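# Remove stuck end-cap from gripper, place in tray

## Task

One gripper has a plastic end-cap jammed onto its closed fingers. Pull the cap off and get it into the parts tray. It counts only if the cap sits in the tray on its own at the end, not held there by the robot.

## Robot and tools

Robot: two arms, left_arm and right_arm, each ending in a parallel two-finger gripper. The fingers point along the gripper's own +z axis and close along its y axis. The reported hand point sits between the finger pads, about 1 cm short of the tips. One gripper starts with the end-cap on its closed fingers; a likely approach is to grip the cap with the other gripper (or wedge it against something) and pull the arms apart along the finger axis, then carry the cap over the tray, open and let it settle.

World frame (used in results and cameras): origin on the tabletop midway between the arms, +x out over the table, +z up, left_arm on the +y side. The words left and right name the arms only, not image sides.

Tool execute_actions, argument actions: a list holding one action, one wait, or nothing. An empty list just reports the state. An action is {"rows": [...], "steps": n} with up to 15 rows and n from 1 to 15 (default 15), each step lasting 1/30 s; one row per step, the final row reused if rows run out. A wait is {"steps": n} with n up to 300, counted from the previous result. Optional pictures (true/false) controls camera images. A refused call moves nothing.

A row is always 14 numbers, each between -1 and 1, covering both arms even if one stays still: left_arm dx, dy, dz, rx, ry, rz, opening, then right_arm in the same seven. dx..rz are an offset, expressed in that gripper's own axes, from the gripper pose shown in the most recent result (before any result exists, or for later calls within a single reply, from where the robot is when the action begins). Each row is measured from that same base pose, not chained from the previous row. Scale: 1.0 equals 0.6 m of translation or 180 degrees; rx, ry, rz form one rotation vector. Opening is absolute, not an offset: +1 fully open (0.094 m), -1 closed.

Tool move: target is one 14-number row with the same layout, frame and scale as above (offsets from the last shown pose, opening absolute). speed is optional, top path speed in m/s from 0.002 to 0.5 (default 0.25); rotation is capped at twice that value in rad/s. Both grippers travel straight lines that finish together in 0.5 to 10 s; anything longer is cut off at 10 s short of the goal. Openings are sent when the move starts. Paths ignore obstacles and the other arm, and grippers can lag, drift or overshoot speed near full arm extension. Its result adds a move: line with the ending (done, off_target, moving, held, fault) and which limits acted, plus each gripper's remaining distance. limits=paced means the sent pose was clipped; limits=held means a safety check stopped some steps, after which the arm may jump quickly. If only one arm is named in the ending, the other finished at rest.

Tool wait: seconds from 0 to 10; lets the scene run with no new command. Tool zoom_image: camera (cam_head_left, cam_head_right or cam_high) and region [x0, y0, x1, y1] in pixels, at most 504 by 504, origin top-left; gives a sharper crop of that camera's latest image (each is 896x504). Tool finished_scene: scene number; ends the scene irreversibly and reports success.

Reading results: the state line gives each gripper's end_effector_position (m) and end_effector_quat_wxyz in the world frame; printed positions can be off, more so at long reach. grip_measured is the finger opening on the command scale (the last joint value gives metres); each gripper may read off by up to about 1 mm. To hold something, command roughly 0.03 below grip_measured for a firm grip, less for a gentle one; pads press up to about 50-62 N, less on thin parts. A Hand target line shows where the controller is currently driving each gripper. A pose unreachable line or HELD marks steps that the clearance check altered or blocked. FAULT lines report an arm being stopped. MOTOR HOT warns from 75 °C; at 90 °C that arm halts for 10 s, at 100 °C it goes limp and falls. Joint torques include friction and offsets, so treat them as rough.

Behaviour to expect: each step's command is clipped to within 70 mm and 16 degrees of the measured pose, so long moves need several actions; after an action the arm continues only to its last clipped pose. Arms tend to finish a centimetre or more low, and repeated zero offsets let them sag further. To keep an arm still, send the offset back to its desired pose in the first call of a reply and zeros afterwards, raising the aim if it still droops. Zero offsets are not a pause. Joint limits (rad): waist -2.618..3.054, shoulder 0..3.142, elbow 0..3.142, wrist pitch -1.571..1.571, wrist yaw -1.571..1.571, wrist roll -2.094..2.094. The simulation keeps running while replies are being composed. Occasional outside tugs on held parts or pushes on loose ones may happen.

Avoid: knocking or dropping anything off the table (instant failure), letting the arms collide or press on each other, fast contacts or targets far beyond a contact point (they push harder), slams and drops, and long loaded holds that overheat motors. Finish with the cap resting in the tray and released.

Each tool is called after ">>>" in YAML: its name, and indented under it one key for each argument.

## Session

>>> execute_actions:
  actions: []

Scene clock: 0.00 s of 4200.00 s.
left_arm: end_effector_position=(+0.5970, +0.2636, +0.1349) grip_measured=+1.000 end_effector_quat_wxyz=(+0.673, -0.037, +0.698, +0.242) | right_arm: end_effector_position=(+0.2250, -0.3495, +0.2470) grip_measured=-0.982 end_effector_quat_wxyz=(+0.081, -0.477, +0.793, -0.370)
Joint positions: left_arm=[-0.142  2.352  1.336  1.042 -0.571  0.306  0.094] | right_arm=[-0.012  1.112  1.181 -1.04   0.527 -1.262  0.001]
Joint velocities: left_arm=[-0.007 -0.012  0.007 -0.007 -0.007 -0.037  0.   ] | right_arm=[ 0.007  0.027 -0.017  0.022 -0.066  0.051 -0.001]
Joint torques (N m, as the arm reports them, + toward a larger angle): no reading
Hand target (left_arm): +0.598, +0.263, +0.140; +0.676, -0.039, +0.696, +0.240
Hand target (right_arm): +0.225, -0.350, +0.254; +0.089, -0.471, +0.793, -0.376

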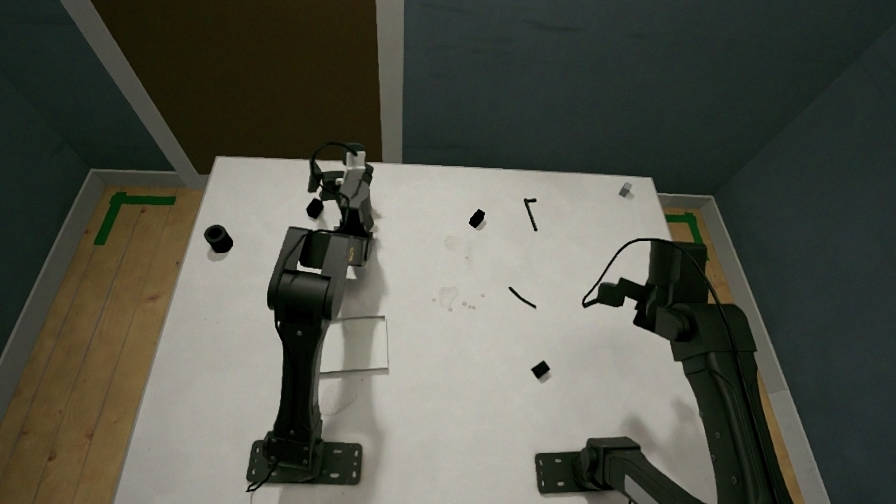

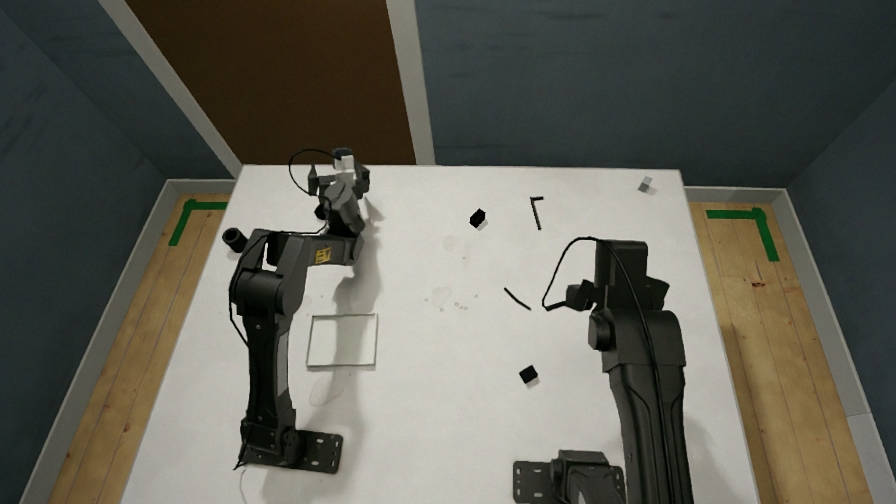

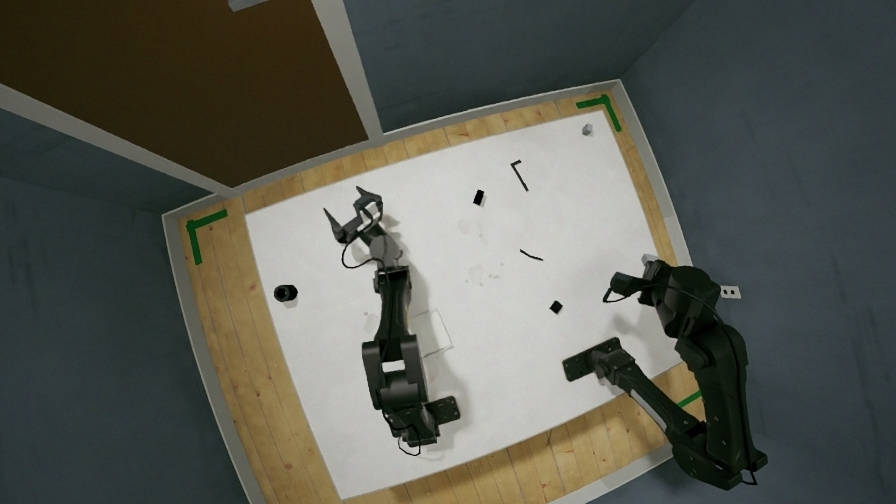

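>>> move:
  target: [-0.26,0.051,-0.578,0.088,0.387,-0.411,1,-0.489,0.01,-0.095,-0.182,-0.548,0.198,-1]
  speed: 0.35

>>> zoom_image:
  camera: "cam_head_left"
  region: [400,150,700,350]

Scene clock: 23.20 s of 4200.00 s.
left_arm: end_effector_position=(+0.2869, +0.1146, +0.2703) grip_measured=+1.000 end_effector_quat_wxyz=(+0.185, -0.473, +0.801, -0.317) | right_arm: end_effector_position=(+0.3514, -0.0845, +0.2221) grip_measured=-0.982 end_effector_quat_wxyz=(+0.614, -0.362, +0.610, +0.345)
Joint positions: left_arm=[-0.435  1.243  1.341 -0.918  0.028 -1.546  0.094] | right_arm=[ 0.058  1.644  0.729  0.902 -0.992 -0.035  0.001]
Joint velocities: left_arm=[-0.002 -0.007  0.007  0.007 -0.022  0.037  0.   ] | right_arm=[ 0.002 -0.017 -0.002  0.022  0.037 -0.022  0.   ]
Joint torques (N m, as the arm reports them, + toward a larger angle): left_arm=[-0.89 -6.07  8.87  1.4   0.01 -0.01] | right_arm=[ 0.91 -4.98  4.55  1.61  0.09  0.08]
Hand target (left_arm): +0.282, +0.112, +0.284; +0.187, -0.468, +0.799, -0.328
Hand target (right_arm): +0.349, -0.082, +0.217; +0.612, -0.359, +0.612, +0.349
Off the commanded pose (left_arm): 0.017 m, 2 deg.
Off the commanded pose (right_arm): 0.007 m, 1 deg.
After step 90, 16.40 s passed at rest.
move: off_target (left_arm)

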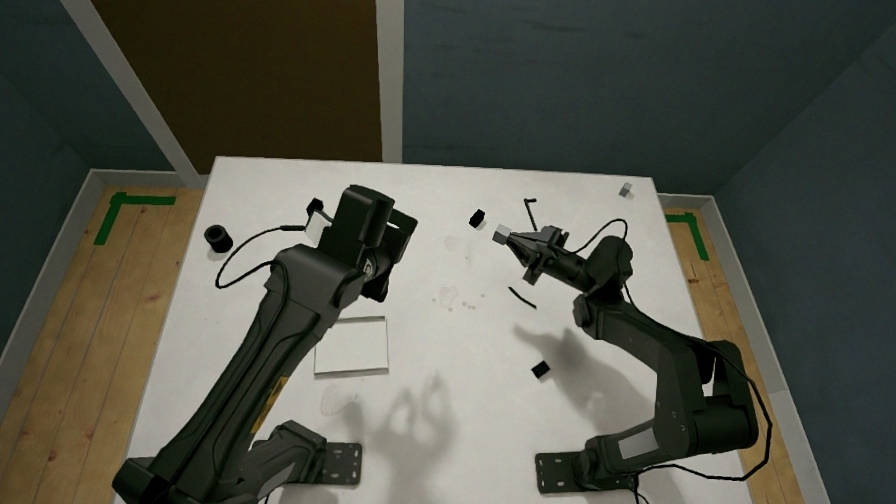

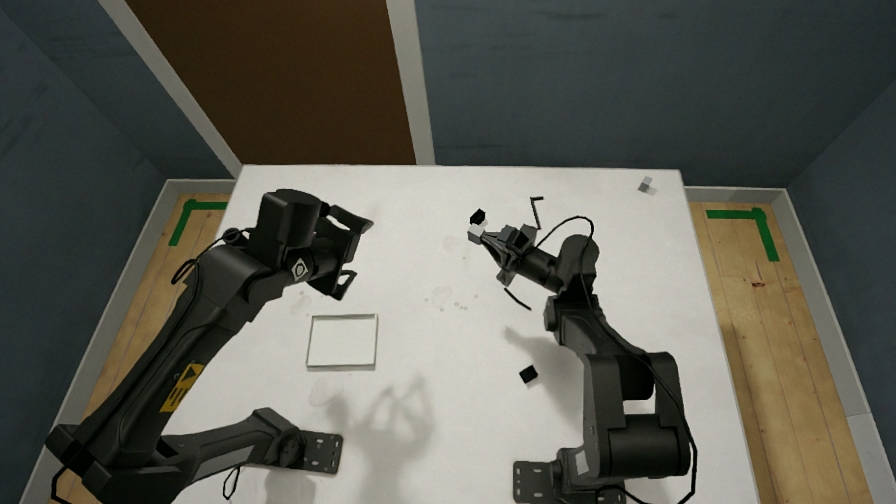

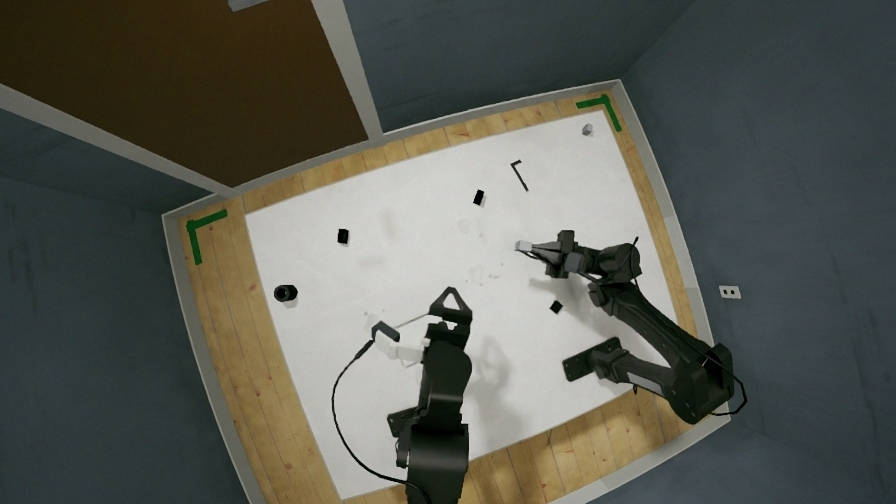

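Region (400, 150, 700, 350) of cam_head_left's 896x504 image, scaled by 1.680, with more detail than that image has.

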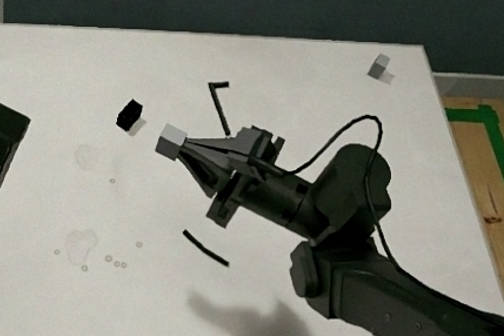

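>>> move:
  target: [0.043,-0.128,0.202,0,0.13,0,0.5,0,0.025,0.11,0,0,0.255,-1]

>>> zoom_image:
  camera: "cam_head_right"
  region: [320,140,560,300]

>>> zoom_image:
  camera: "cam_high"
  region: [380,170,620,330]

Scene clock: 34.40 s of 4200.00 s.
left_arm: end_effector_position=(+0.3874, +0.0223, +0.2226) grip_measured=+0.502 end_effector_quat_wxyz=(+0.006, -0.408, +0.824, -0.392) | right_arm: end_effector_position=(+0.3658, -0.0245, +0.2108) grip_measured=-0.982 end_effector_quat_wxyz=(+0.424, -0.092, +0.709, +0.556)
Joint positions: left_arm=[-0.345  1.789  1.649 -0.767  0.495 -1.471  0.071] | right_arm=[ 0.238  1.745  0.812  0.9   -0.813  0.765  0.001]
Joint velocities: left_arm=[-0.012  0.002 -0.007 -0.022  0.066 -0.051  0.   ] | right_arm=[-0.002 -0.017  0.012  0.051  0.095  0.037 -0.   ]
Joint torques (N m, as the arm reports them, + toward a larger angle): left_arm=[  0.94 -10.82   9.25   1.47   0.27   0.18] | right_arm=[ 0.75 -5.97  8.52  1.5   0.11  0.04]
Hand target (left_arm): +0.395, +0.024, +0.235; +0.018, -0.400, +0.823, -0.404
Hand target (right_arm): +0.372, -0.020, +0.221; +0.431, -0.095, +0.703, +0.558
Off the commanded pose (left_arm): 0.015 m, 2 deg.
Off the commanded pose (right_arm): 0.013 m, 1 deg.
After step 90, 6.00 s passed at rest.
move: off_target (left_arm, right_arm)

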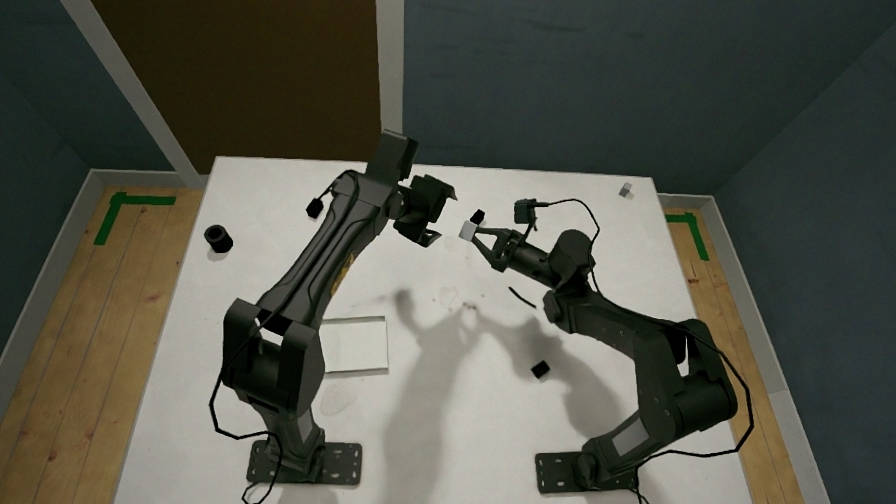

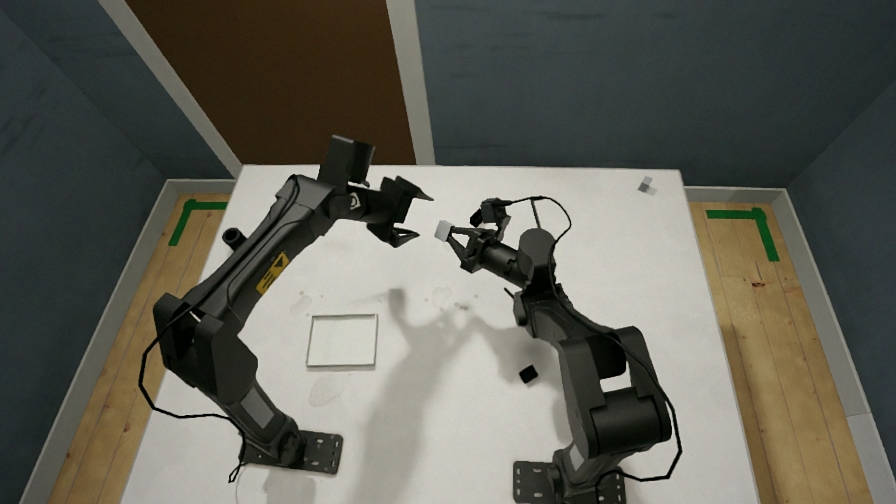

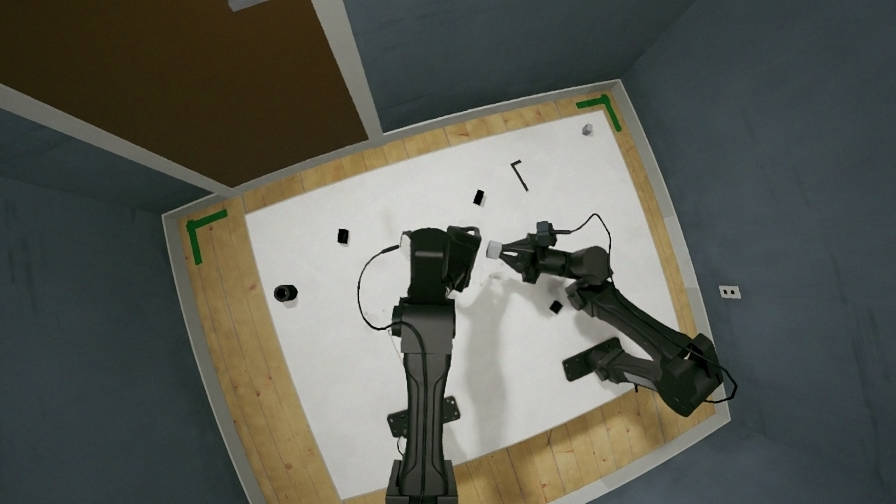

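Region (320, 140, 560, 300) of cam_head_right's 896x504 image, scaled by 2.100, with more detail than that image has.

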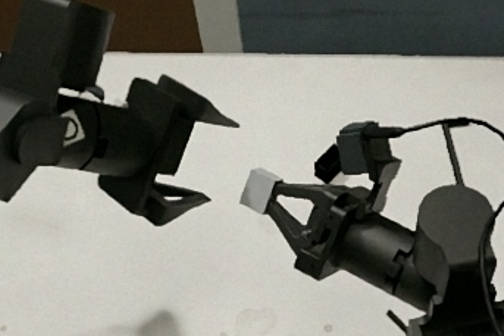

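Region (380, 170, 620, 330) of cam_high's 896x504 image, scaled by 2.100, with more detail than that image has.

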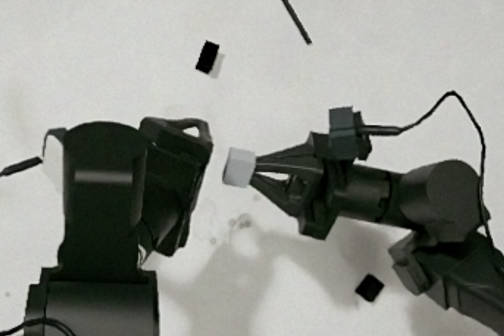

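>>> move:
  target: [0.056,0.002,0.043,0,0,0,0.5,-0.015,0.008,0.011,0,0,0,-1]
  speed: 0.1

>>> zoom_image:
  camera: "cam_head_right"
  region: [360,170,510,270]

>>> zoom_image:
  camera: "cam_head_left"
  region: [390,170,540,270]

Scene clock: 44.47 s of 4200.00 s.
left_arm: end_effector_position=(+0.3745, -0.0153, +0.2192) grip_measured=+0.502 end_effector_quat_wxyz=(+0.006, -0.405, +0.824, -0.395) | right_arm: end_effector_position=(+0.3655, -0.0247, +0.2035) grip_measured=-0.982 end_effector_quat_wxyz=(+0.409, -0.083, +0.720, +0.555)
Joint positions: left_arm=[-0.45   1.789  1.623 -0.693  0.433 -1.559  0.071] | right_arm=[ 0.238  1.745  0.812  0.862 -0.812  0.768  0.001]
Joint velocities: left_arm=[-0.002 -0.022  0.002 -0.007  0.051 -0.037 -0.   ] | right_arm=[-0.007 -0.022 -0.027  0.022 -0.037 -0.037 -0.001]
Joint torques (N m, as the arm reports them, + toward a larger angle): left_arm=[ -0.37 -11.35   5.25   1.59   0.13  -0.01] | right_arm=[ 0.71 -6.7   8.9   1.49  0.05 -0.06]
Hand target (left_arm): +0.373, -0.016, +0.214; +0.005, -0.409, +0.824, -0.392
Hand target (right_arm): +0.371, -0.021, +0.220; +0.424, -0.092, +0.709, +0.556
Off the commanded pose (left_arm): 0.005 m, 1 deg.
Off the commanded pose (right_arm): 0.019 m, 2 deg.
After step 90, 6.13 s passed at rest.
move: off_target (right_arm)

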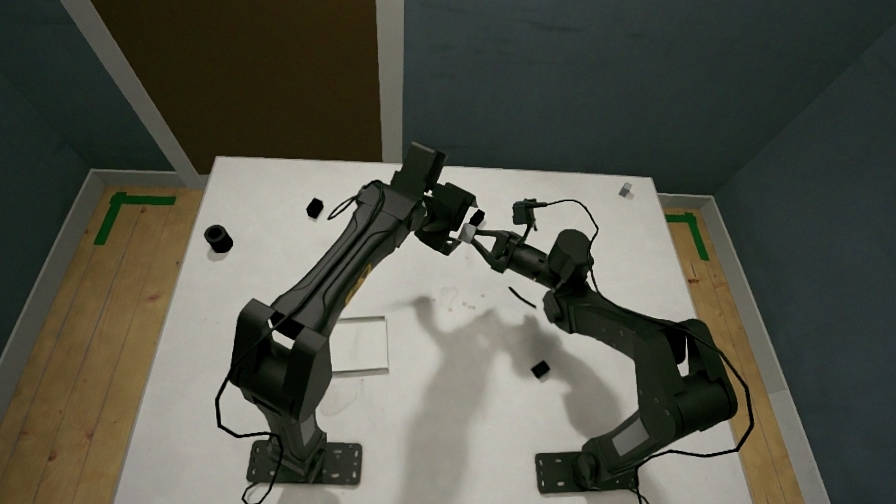

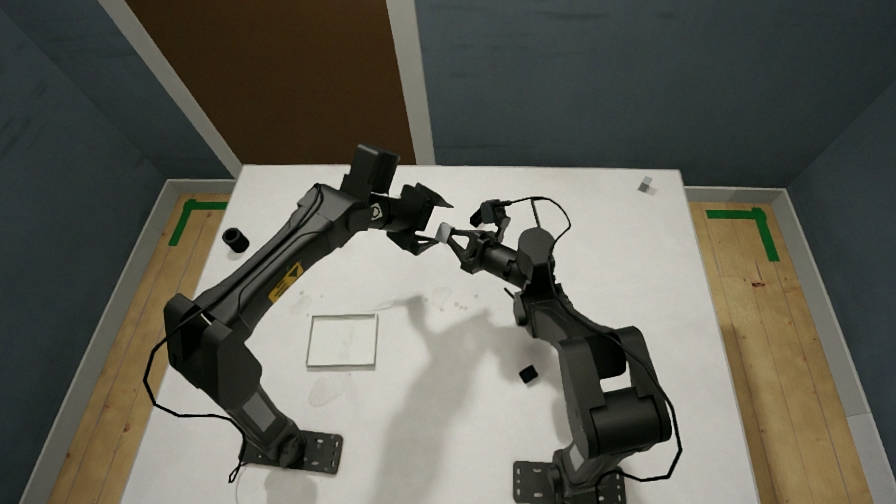

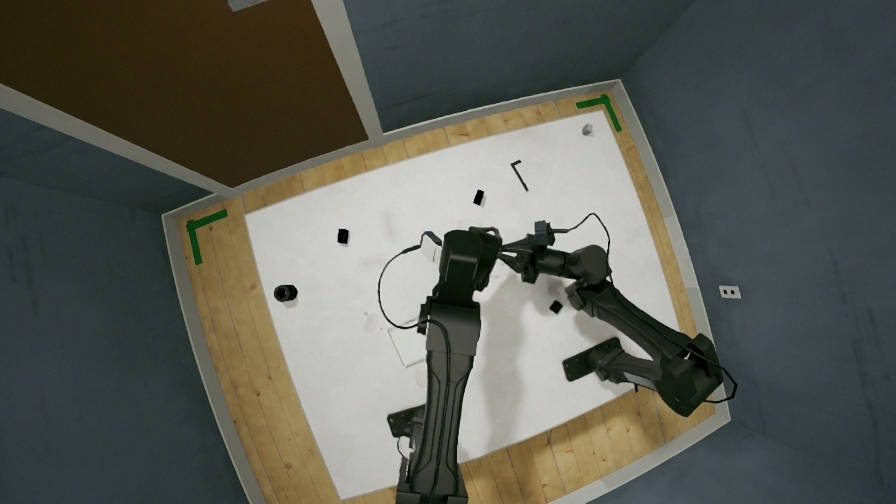

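Region (360, 170, 510, 270) of cam_head_right's 896x504 image, scaled by 3.360, with more detail than that image has.

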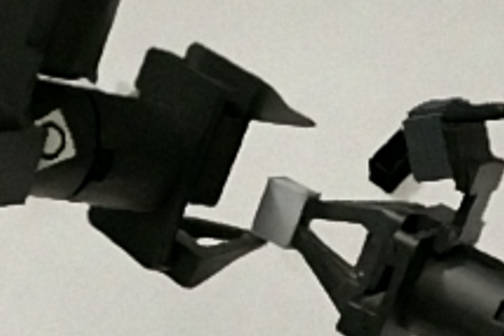

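Region (390, 170, 540, 270) of cam_head_left's 896x504 image, scaled by 3.360, with more detail than that image has.

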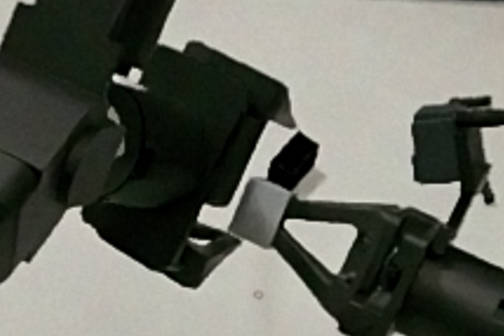

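>>> execute_actions:
  actions:
    - {"rows":[[0,0.01,0,0,0,0,0.6,-0.022,0.016,0.01,-0.006,-0.007,-0.01,-1],[0,0.018,0,0,0,0,0.6,-0.022,0.016,0.01,-0.006,-0.007,-0.01,-1],[0,0.025,0.006,0,0,0,0.6,-0.022,0.016,0.01,-0.006,-0.007,-0.01,-1],[0,0.03,0.012,0,0,0,0.6,-0.022,0.016,0.01,-0.006,-0.007,-0.01,-1],[0.004,0.034,0.02,0,0,0,0.6,-0.022,0.016,0.01,-0.006,-0.007,-0.01,-1],[0.009,0.034,0.028,0,0,0,0.6,-0.022,0.016,0.01,-0.006,-0.007,-0.01,-1]]}

>>> zoom_image:
  camera: "cam_head_right"
  region: [360,170,510,270]

>>> zoom_image:
  camera: "cam_head_left"
  region: [390,170,540,270]

Scene clock: 57.63 s of 4200.00 s.
left_arm: end_effector_position=(+0.3642, -0.0195, +0.1938) grip_measured=+0.597 end_effector_quat_wxyz=(+0.001, -0.407, +0.826, -0.390) | right_arm: end_effector_position=(+0.3657, -0.0248, +0.2034) grip_measured=-0.982 end_effector_quat_wxyz=(+0.410, -0.083, +0.720, +0.554)
Joint positions: left_arm=[-0.471  1.768  1.504 -0.601  0.422 -1.577  0.075] | right_arm=[ 0.238  1.745  0.812  0.861 -0.811  0.768  0.001]
Joint velocities: left_arm=[-0.012  0.007 -0.002  0.037 -0.022 -0.007 -0.001] | right_arm=[ 0.002 -0.017 -0.007  0.037 -0.037  0.037 -0.   ]
Joint torques (N m, as the arm reports them, + toward a larger angle): left_arm=[ -0.75 -11.88   5.64   1.56   0.12  -0.03] | right_arm=[ 0.75 -6.45  8.47  1.61  0.06 -0.05]
Hand target (left_arm): +0.363, -0.022, +0.196; +0.006, -0.405, +0.824, -0.395
Hand target (right_arm): +0.371, -0.021, +0.219; +0.425, -0.092, +0.708, +0.556
Off the commanded pose (left_arm): 0.004 m, 1 deg.
Off the commanded pose (right_arm): 0.017 m, 2 deg.
Steps of this call (steps 1 to 90: nothing new was sent; then 9.67 s passed at rest; steps 91 to 105: all 15 steps of this action). Readings (end_effector_position):
91: left_arm (+0.3749, -0.0153, +0.2187) | right_arm (+0.3655, -0.0247, +0.2034)
92: left_arm (+0.3744, -0.0151, +0.2174) | right_arm (+0.3655, -0.0247, +0.2034)
94: left_arm (+0.3708, -0.0132, +0.2105) | right_arm (+0.3656, -0.0248, +0.2034)
98: left_arm (+0.3639, -0.0135, +0.1926) | right_arm (+0.3657, -0.0248, +0.2034)
105: the state above

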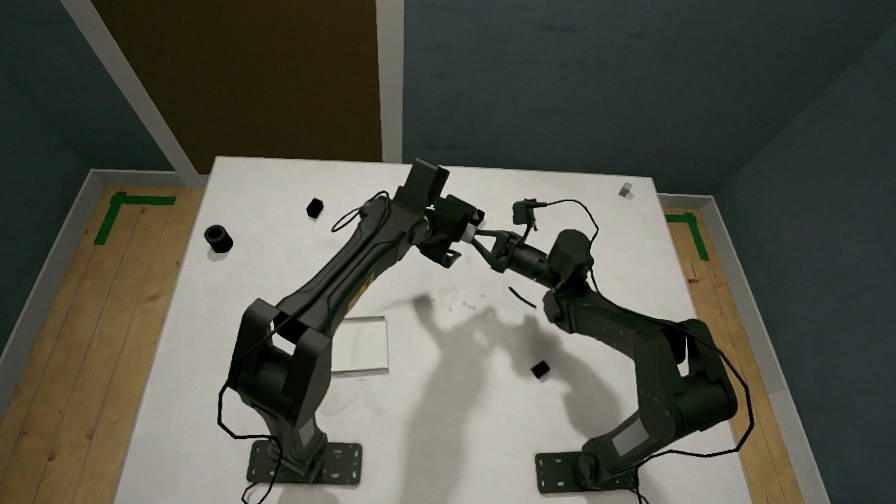

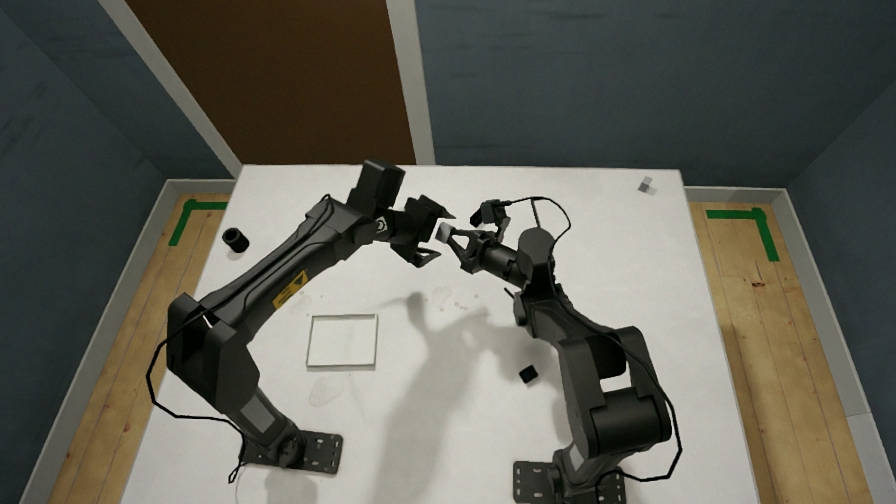

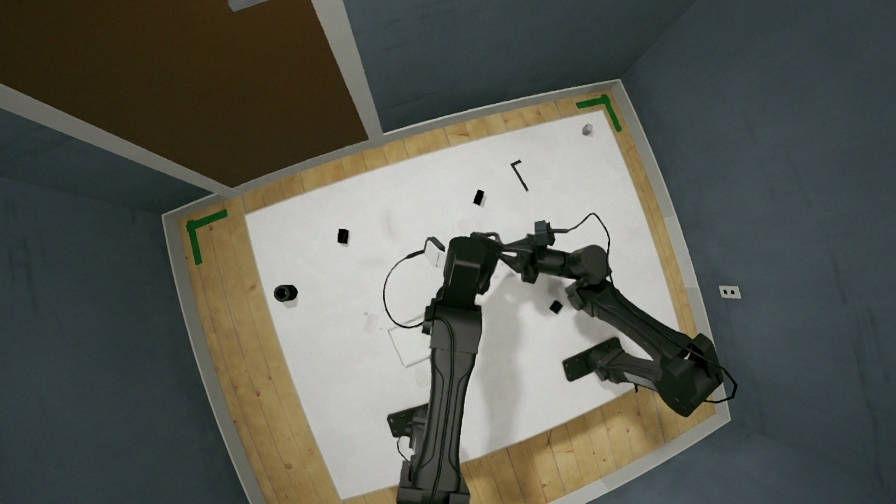

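Region (360, 170, 510, 270) of cam_head_right's 896x504 image, scaled by 3.360, with more detail than that image has.

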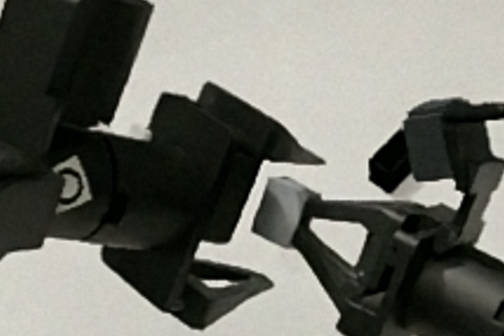

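Region (390, 170, 540, 270) of cam_head_left's 896x504 image, scaled by 3.360, with more detail than that image has.

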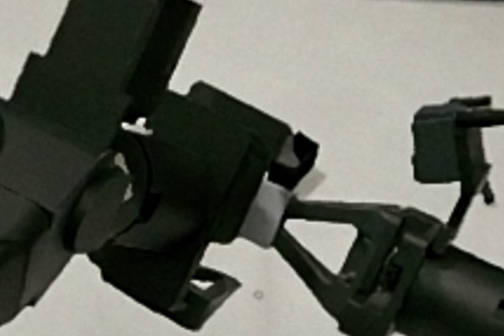

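>>> execute_actions:
  actions:
    - {"rows":[[0.005,-0.008,0,0.005,0,0,-0.45,-0.022,0.016,0.01,-0.006,-0.007,-0.01,-1]]}
  pictures: false

>>> wait:
  seconds: 0.3

>>> zoom_image:
  camera: "cam_head_right"
  region: [360,170,510,270]

Scene clock: 62.80 s of 4200.00 s.
left_arm: end_effector_position=(+0.3680, -0.0206, +0.1966) grip_measured=-0.316 end_effector_quat_wxyz=(+0.008, -0.407, +0.823, -0.397) | right_arm: end_effector_position=(+0.3648, -0.0238, +0.2024) grip_measured=-0.982 end_effector_quat_wxyz=(+0.407, -0.083, +0.721, +0.555)
Joint positions: left_arm=[-0.471  1.768  1.504 -0.581  0.416 -1.583  0.032] | right_arm=[ 0.24   1.745  0.812  0.856 -0.813  0.768  0.001]
Joint velocities: left_arm=[ 0.002  0.017 -0.032 -0.081 -0.022  0.007 -0.001] | right_arm=[ 0.012  0.002 -0.002 -0.037 -0.007  0.007  0.   ]
Joint torques (N m, as the arm reports them, + toward a larger angle): left_arm=[ -0.46 -11.09   7.12   1.48   0.19  -0.04] | right_arm=[ 0.58 -6.62  8.45  1.65  0.1  -0.03]
Hand target (left_arm): +0.365, -0.023, +0.198; +0.004, -0.407, +0.823, -0.397
Hand target (right_arm): +0.371, -0.021, +0.219; +0.426, -0.091, +0.709, +0.555
Off the commanded pose (left_arm): 0.004 m, 0 deg.
Off the commanded pose (right_arm): 0.018 m, 3 deg.
Steps of this call (steps 1 to 90: nothing new was sent; then 1.67 s passed at rest; steps 91 to 105: all 15 steps of this action). Readings (end_effector_position):
91: left_arm (+0.3661, -0.0202, +0.1953) | right_arm (+0.3658, -0.0248, +0.2034)
92: left_arm (+0.3661, -0.0202, +0.1953) | right_arm (+0.3658, -0.0249, +0.2034)
94: left_arm (+0.3677, -0.0206, +0.1965) | right_arm (+0.3648, -0.0239, +0.2027)
98: left_arm (+0.3680, -0.0206, +0.1966) | right_arm (+0.3648, -0.0238, +0.2024)
105: the state above

Scene clock: 63.10 s of 4200.00 s.
left_arm: end_effector_position=(+0.3680, -0.0206, +0.1966) grip_measured=-0.316 end_effector_quat_wxyz=(+0.008, -0.407, +0.823, -0.397) | right_arm: end_effector_position=(+0.3648, -0.0238, +0.2024) grip_measured=-0.982 end_effector_quat_wxyz=(+0.407, -0.083, +0.721, +0.555)
Joint positions: left_arm=[-0.471  1.768  1.504 -0.581  0.416 -1.583  0.032] | right_arm=[ 0.24   1.745  0.812  0.856 -0.813  0.768  0.001]
Joint velocities: left_arm=[-0.027 -0.007  0.007 -0.051  0.051  0.051 -0.001] | right_arm=[-0.002  0.002 -0.022  0.007 -0.037  0.11  -0.   ]
Joint torques (N m, as the arm reports them, + toward a larger angle): left_arm=[ -0.5  -11.15   7.06   1.47   0.18  -0.05] | right_arm=[ 0.54 -6.49  8.5   1.66  0.1  -0.05]
Hand target (left_arm): +0.365, -0.023, +0.198; +0.004, -0.407, +0.823, -0.397
Hand target (right_arm): +0.371, -0.021, +0.219; +0.426, -0.091, +0.709, +0.555
Off the commanded pose (left_arm): 0.004 m, 0 deg.
Off the commanded pose (right_arm): 0.018 m, 3 deg.
Steps of this call (steps 1 to 9: nothing new was sent). Readings (end_effector_position):
1: left_arm (+0.3680, -0.0206, +0.1966) | right_arm (+0.3648, -0.0238, +0.2024)
2: left_arm (+0.3680, -0.0206, +0.1966) | right_arm (+0.3648, -0.0238, +0.2024)
4: left_arm (+0.3680, -0.0206, +0.1966) | right_arm (+0.3648, -0.0238, +0.2024)
8: left_arm (+0.3680, -0.0206, +0.1966) | right_arm (+0.3648, -0.0238, +0.2024)
9: the state above

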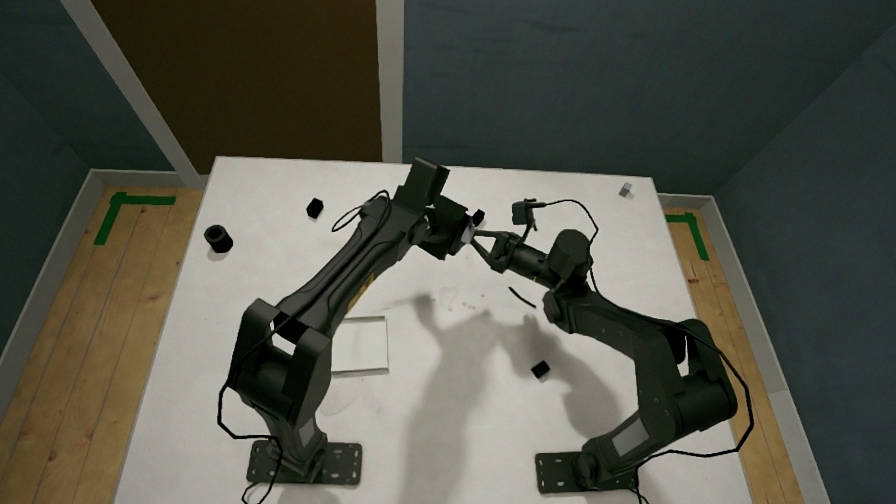

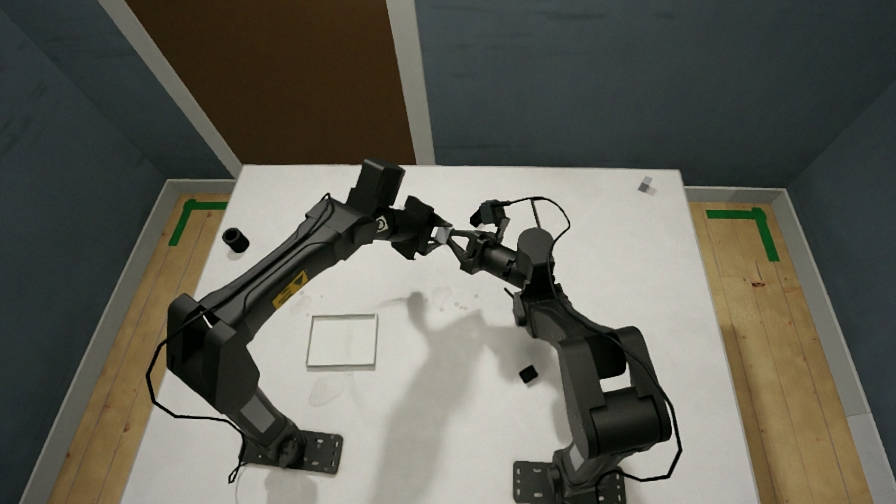

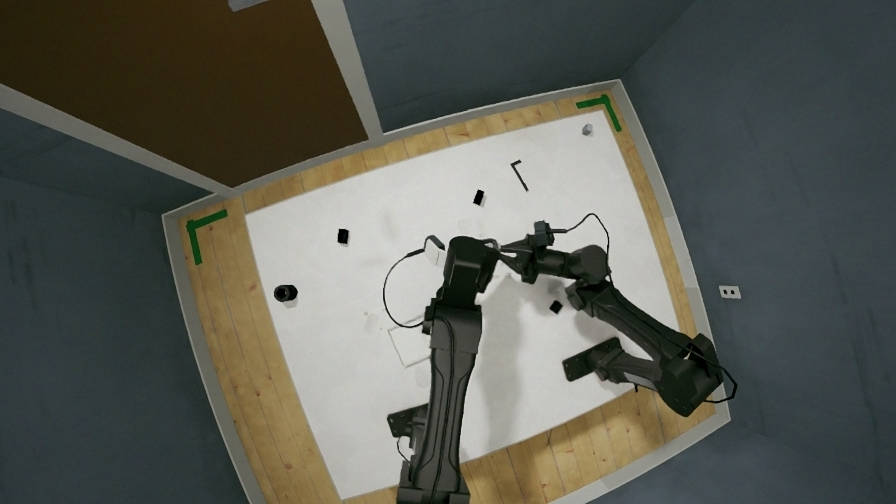

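Region (360, 170, 510, 270) of cam_head_right's 896x504 image, scaled by 3.360, with more detail than that image has.

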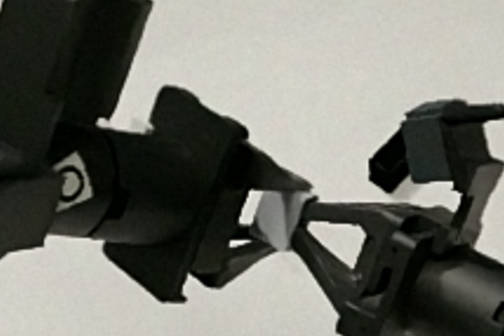

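>>> move:
  target: [-0.02,0,-0.009,0,0,0,-0.45,-0.005,0.005,-0.12,0,0,0,-1]
  speed: 0.06

Scene clock: 71.10 s of 4200.00 s.
left_arm: end_effector_position=(+0.3727, -0.0136, +0.1971) grip_measured=-0.316 end_effector_quat_wxyz=(+0.008, -0.408, +0.821, -0.400) | right_arm: end_effector_position=(+0.3351, -0.0833, +0.2074) grip_measured=-0.982 end_effector_quat_wxyz=(+0.404, -0.077, +0.722, +0.556)
Joint positions: left_arm=[-0.448  1.769  1.504 -0.581  0.432 -1.57   0.032] | right_arm=[ 0.066  1.587  0.668  0.819 -0.981  0.752  0.001]
Joint velocities: left_arm=[ 0.007 -0.007  0.002 -0.066 -0.081 -0.037 -0.001] | right_arm=[-0.007  0.002  0.007  0.007 -0.022  0.022 -0.001]
Joint torques (N m, as the arm reports them, + toward a larger angle): left_arm=[  0.92 -10.77   7.22   1.38   0.25   0.19] | right_arm=[-0.81 -7.1   4.52  1.4  -0.17 -0.15]
Hand target (left_arm): +0.374, -0.009, +0.197; +0.008, -0.407, +0.822, -0.397
Hand target (right_arm): +0.329, -0.086, +0.210; +0.407, -0.083, +0.721, +0.555
Off the commanded pose (left_arm): 0.005 m, 0 deg.
Off the commanded pose (right_arm): 0.007 m, 1 deg.
After step 90, 3.40 s passed at rest.
move: done

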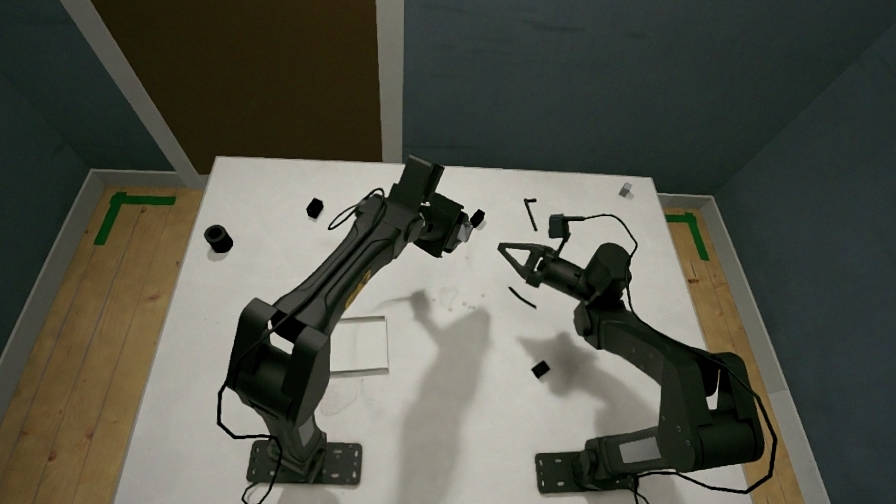

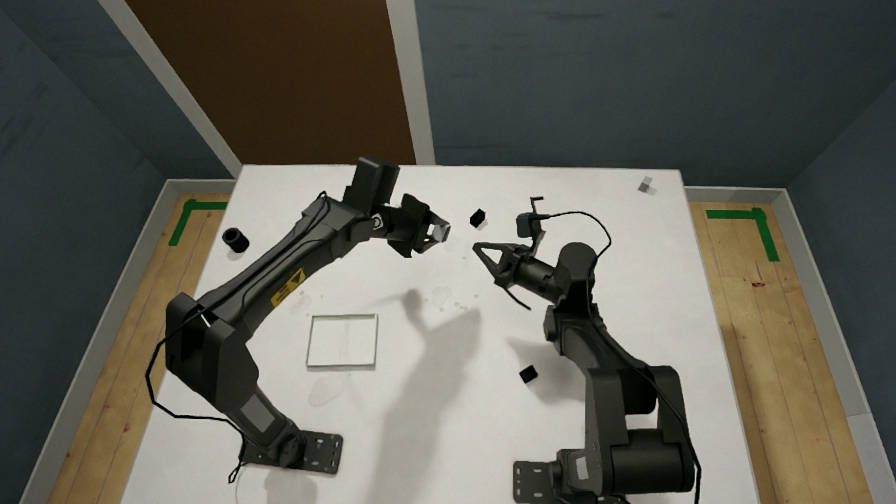

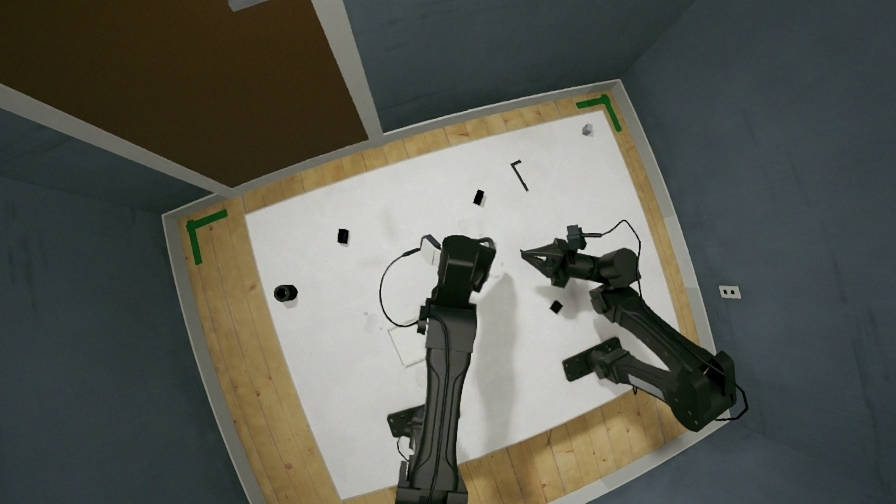

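>>> move:
  target: [-0.139,0.465,-0.181,-0.212,0,-0.092,-0.45,0,0,0,0,0,0,-1]
  speed: 0.3

Scene clock: 80.60 s of 4200.00 s.
left_arm: end_effector_position=(+0.2173, +0.2080, +0.0638) grip_measured=-0.316 end_effector_quat_wxyz=(-0.165, -0.503, +0.841, -0.115) | right_arm: end_effector_position=(+0.3347, -0.0831, +0.2072) grip_measured=-0.982 end_effector_quat_wxyz=(+0.404, -0.078, +0.722, +0.556)
Joint positions: left_arm=[ 0.027  1.638  1.053 -1.157  0.369 -1.052  0.032] | right_arm=[ 0.066  1.587  0.668  0.817 -0.983  0.752  0.001]
Joint velocities: left_arm=[-0.002 -0.002  0.007 -0.007 -0.022 -0.007  0.   ] | right_arm=[ 0.002 -0.017 -0.002 -0.081 -0.051  0.007 -0.001]
Joint torques (N m, as the arm reports them, + toward a larger angle): left_arm=[ 0.72 -7.01  3.69 -0.04  0.13  0.12] | right_arm=[-0.02 -5.12  5.7   1.5  -0.02 -0.03]
Hand target (left_arm): +0.209, +0.211, +0.060; -0.177, -0.503, +0.839, -0.105
Hand target (right_arm): +0.335, -0.083, +0.207; +0.404, -0.077, +0.722, +0.556
Off the commanded pose (left_arm): 0.012 m, 2 deg.
Off the commanded pose (right_arm): 0.000 m, 0 deg.
After step 90, 4.70 s passed at rest.
move: off_target (left_arm)

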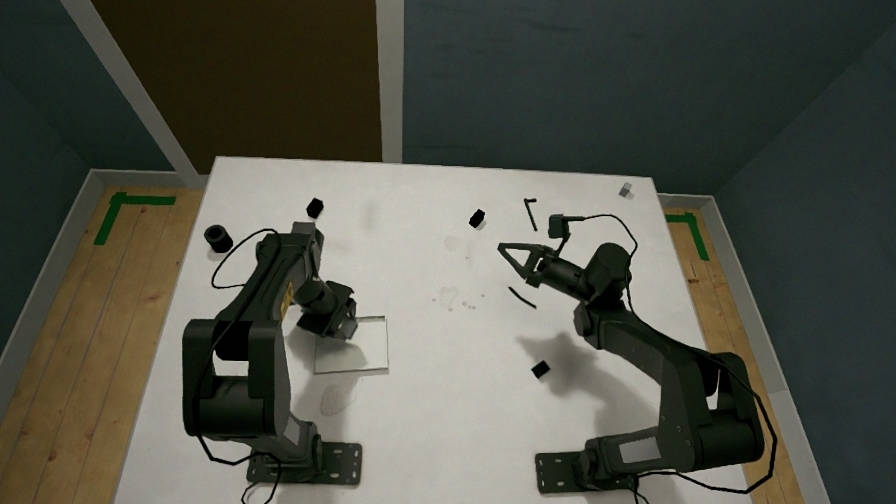

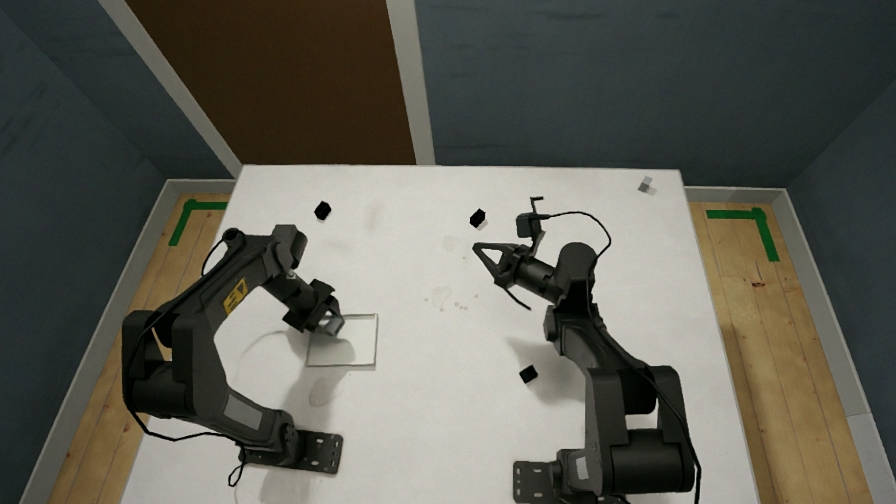

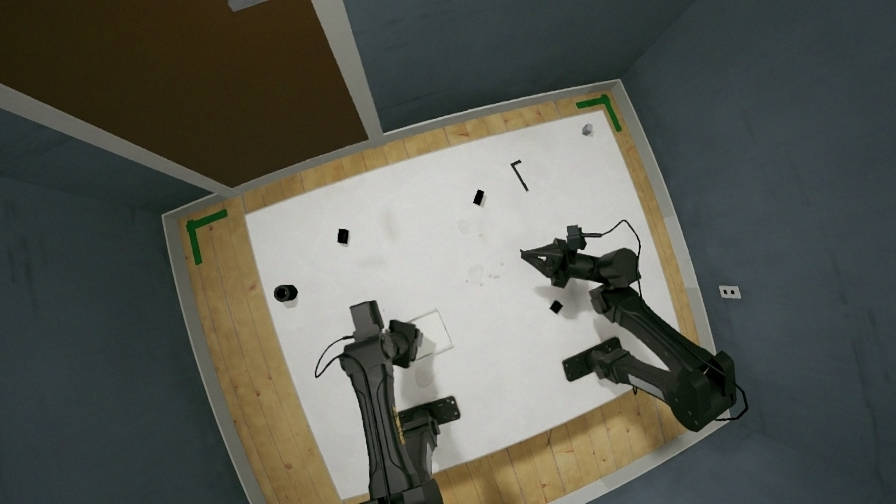

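>>> move:
  target: [-0.006,0.017,0.082,0,0,0,-0.45,0,0,0,0,0,0,-1]
  speed: 0.06

>>> zoom_image:
  camera: "cam_head_right"
  region: [270,280,420,380]

Scene clock: 87.03 s of 4200.00 s.
left_arm: end_effector_position=(+0.2068, +0.2020, +0.0221) grip_measured=-0.316 end_effector_quat_wxyz=(-0.157, -0.503, +0.842, -0.118) | right_arm: end_effector_position=(+0.3347, -0.0831, +0.2072) grip_measured=-0.982 end_effector_quat_wxyz=(+0.404, -0.078, +0.722, +0.556)
Joint positions: left_arm=[-0.     1.652  0.89  -0.953  0.37  -1.082  0.032] | right_arm=[ 0.066  1.587  0.668  0.817 -0.983  0.752  0.001]
Joint velocities: left_arm=[-0.012  0.002  0.002  0.007  0.022  0.066  0.001] | right_arm=[ 0.007 -0.012  0.002 -0.007 -0.022 -0.007 -0.   ]
Joint torques (N m, as the arm reports them, + toward a larger angle): left_arm=[-0.88 -6.44  3.28  0.27  0.26 -0.07] | right_arm=[-0.04 -5.11  5.71  1.49 -0.04 -0.03]
Hand target (left_arm): +0.202, +0.198, +0.017; -0.165, -0.503, +0.841, -0.115
Hand target (right_arm): +0.335, -0.083, +0.207; +0.404, -0.078, +0.722, +0.556
Off the commanded pose (left_arm): 0.008 m, 1 deg.
Off the commanded pose (right_arm): 0.000 m, 0 deg.
After step 90, 2.10 s passed at rest.
move: done

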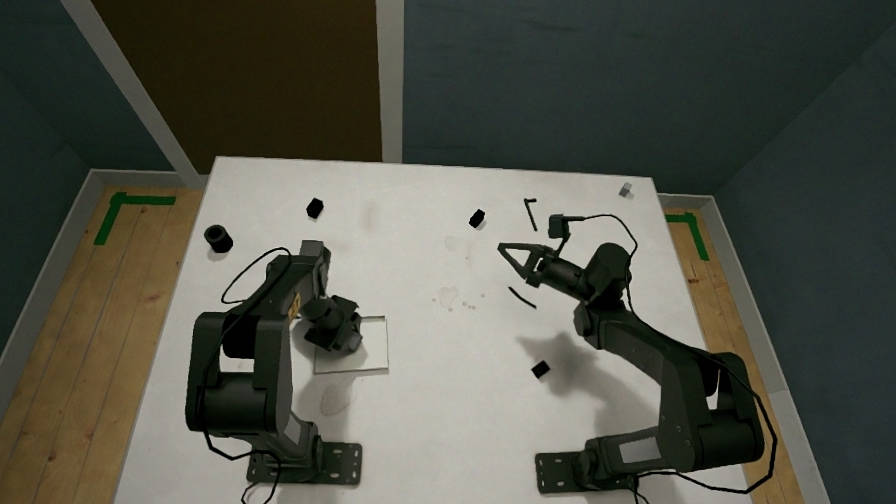

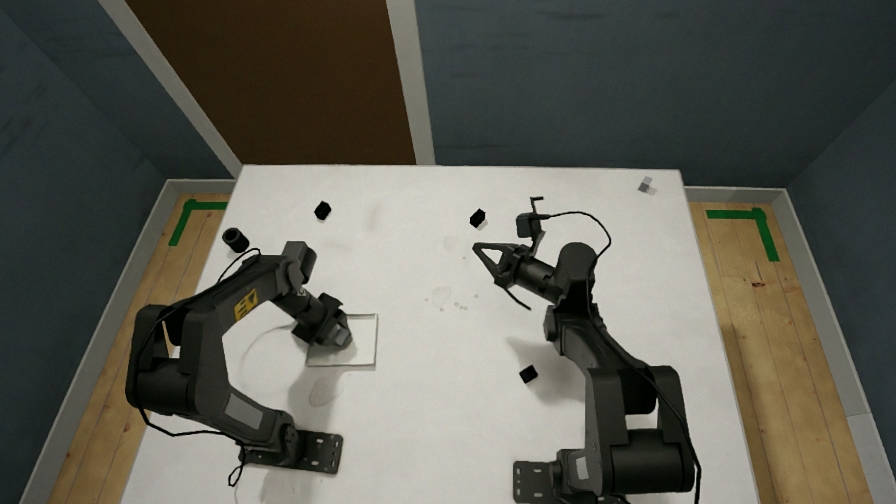

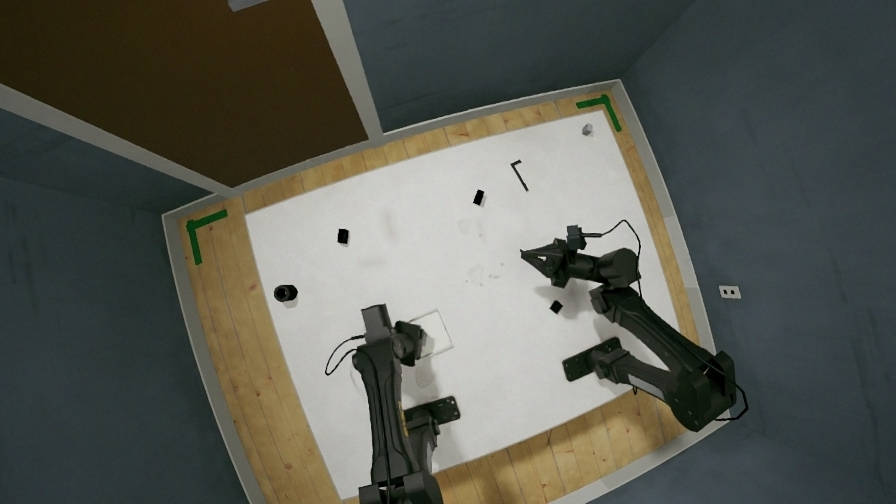

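Region (270, 280, 420, 380) of cam_head_right's 896x504 image, scaled by 3.360, with more detail than that image has.

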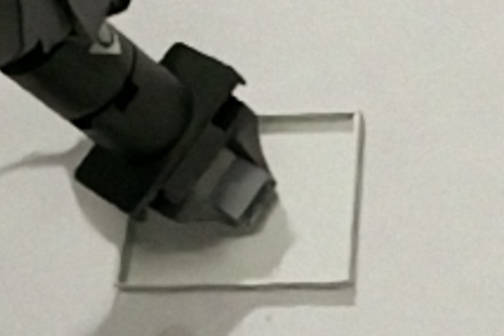

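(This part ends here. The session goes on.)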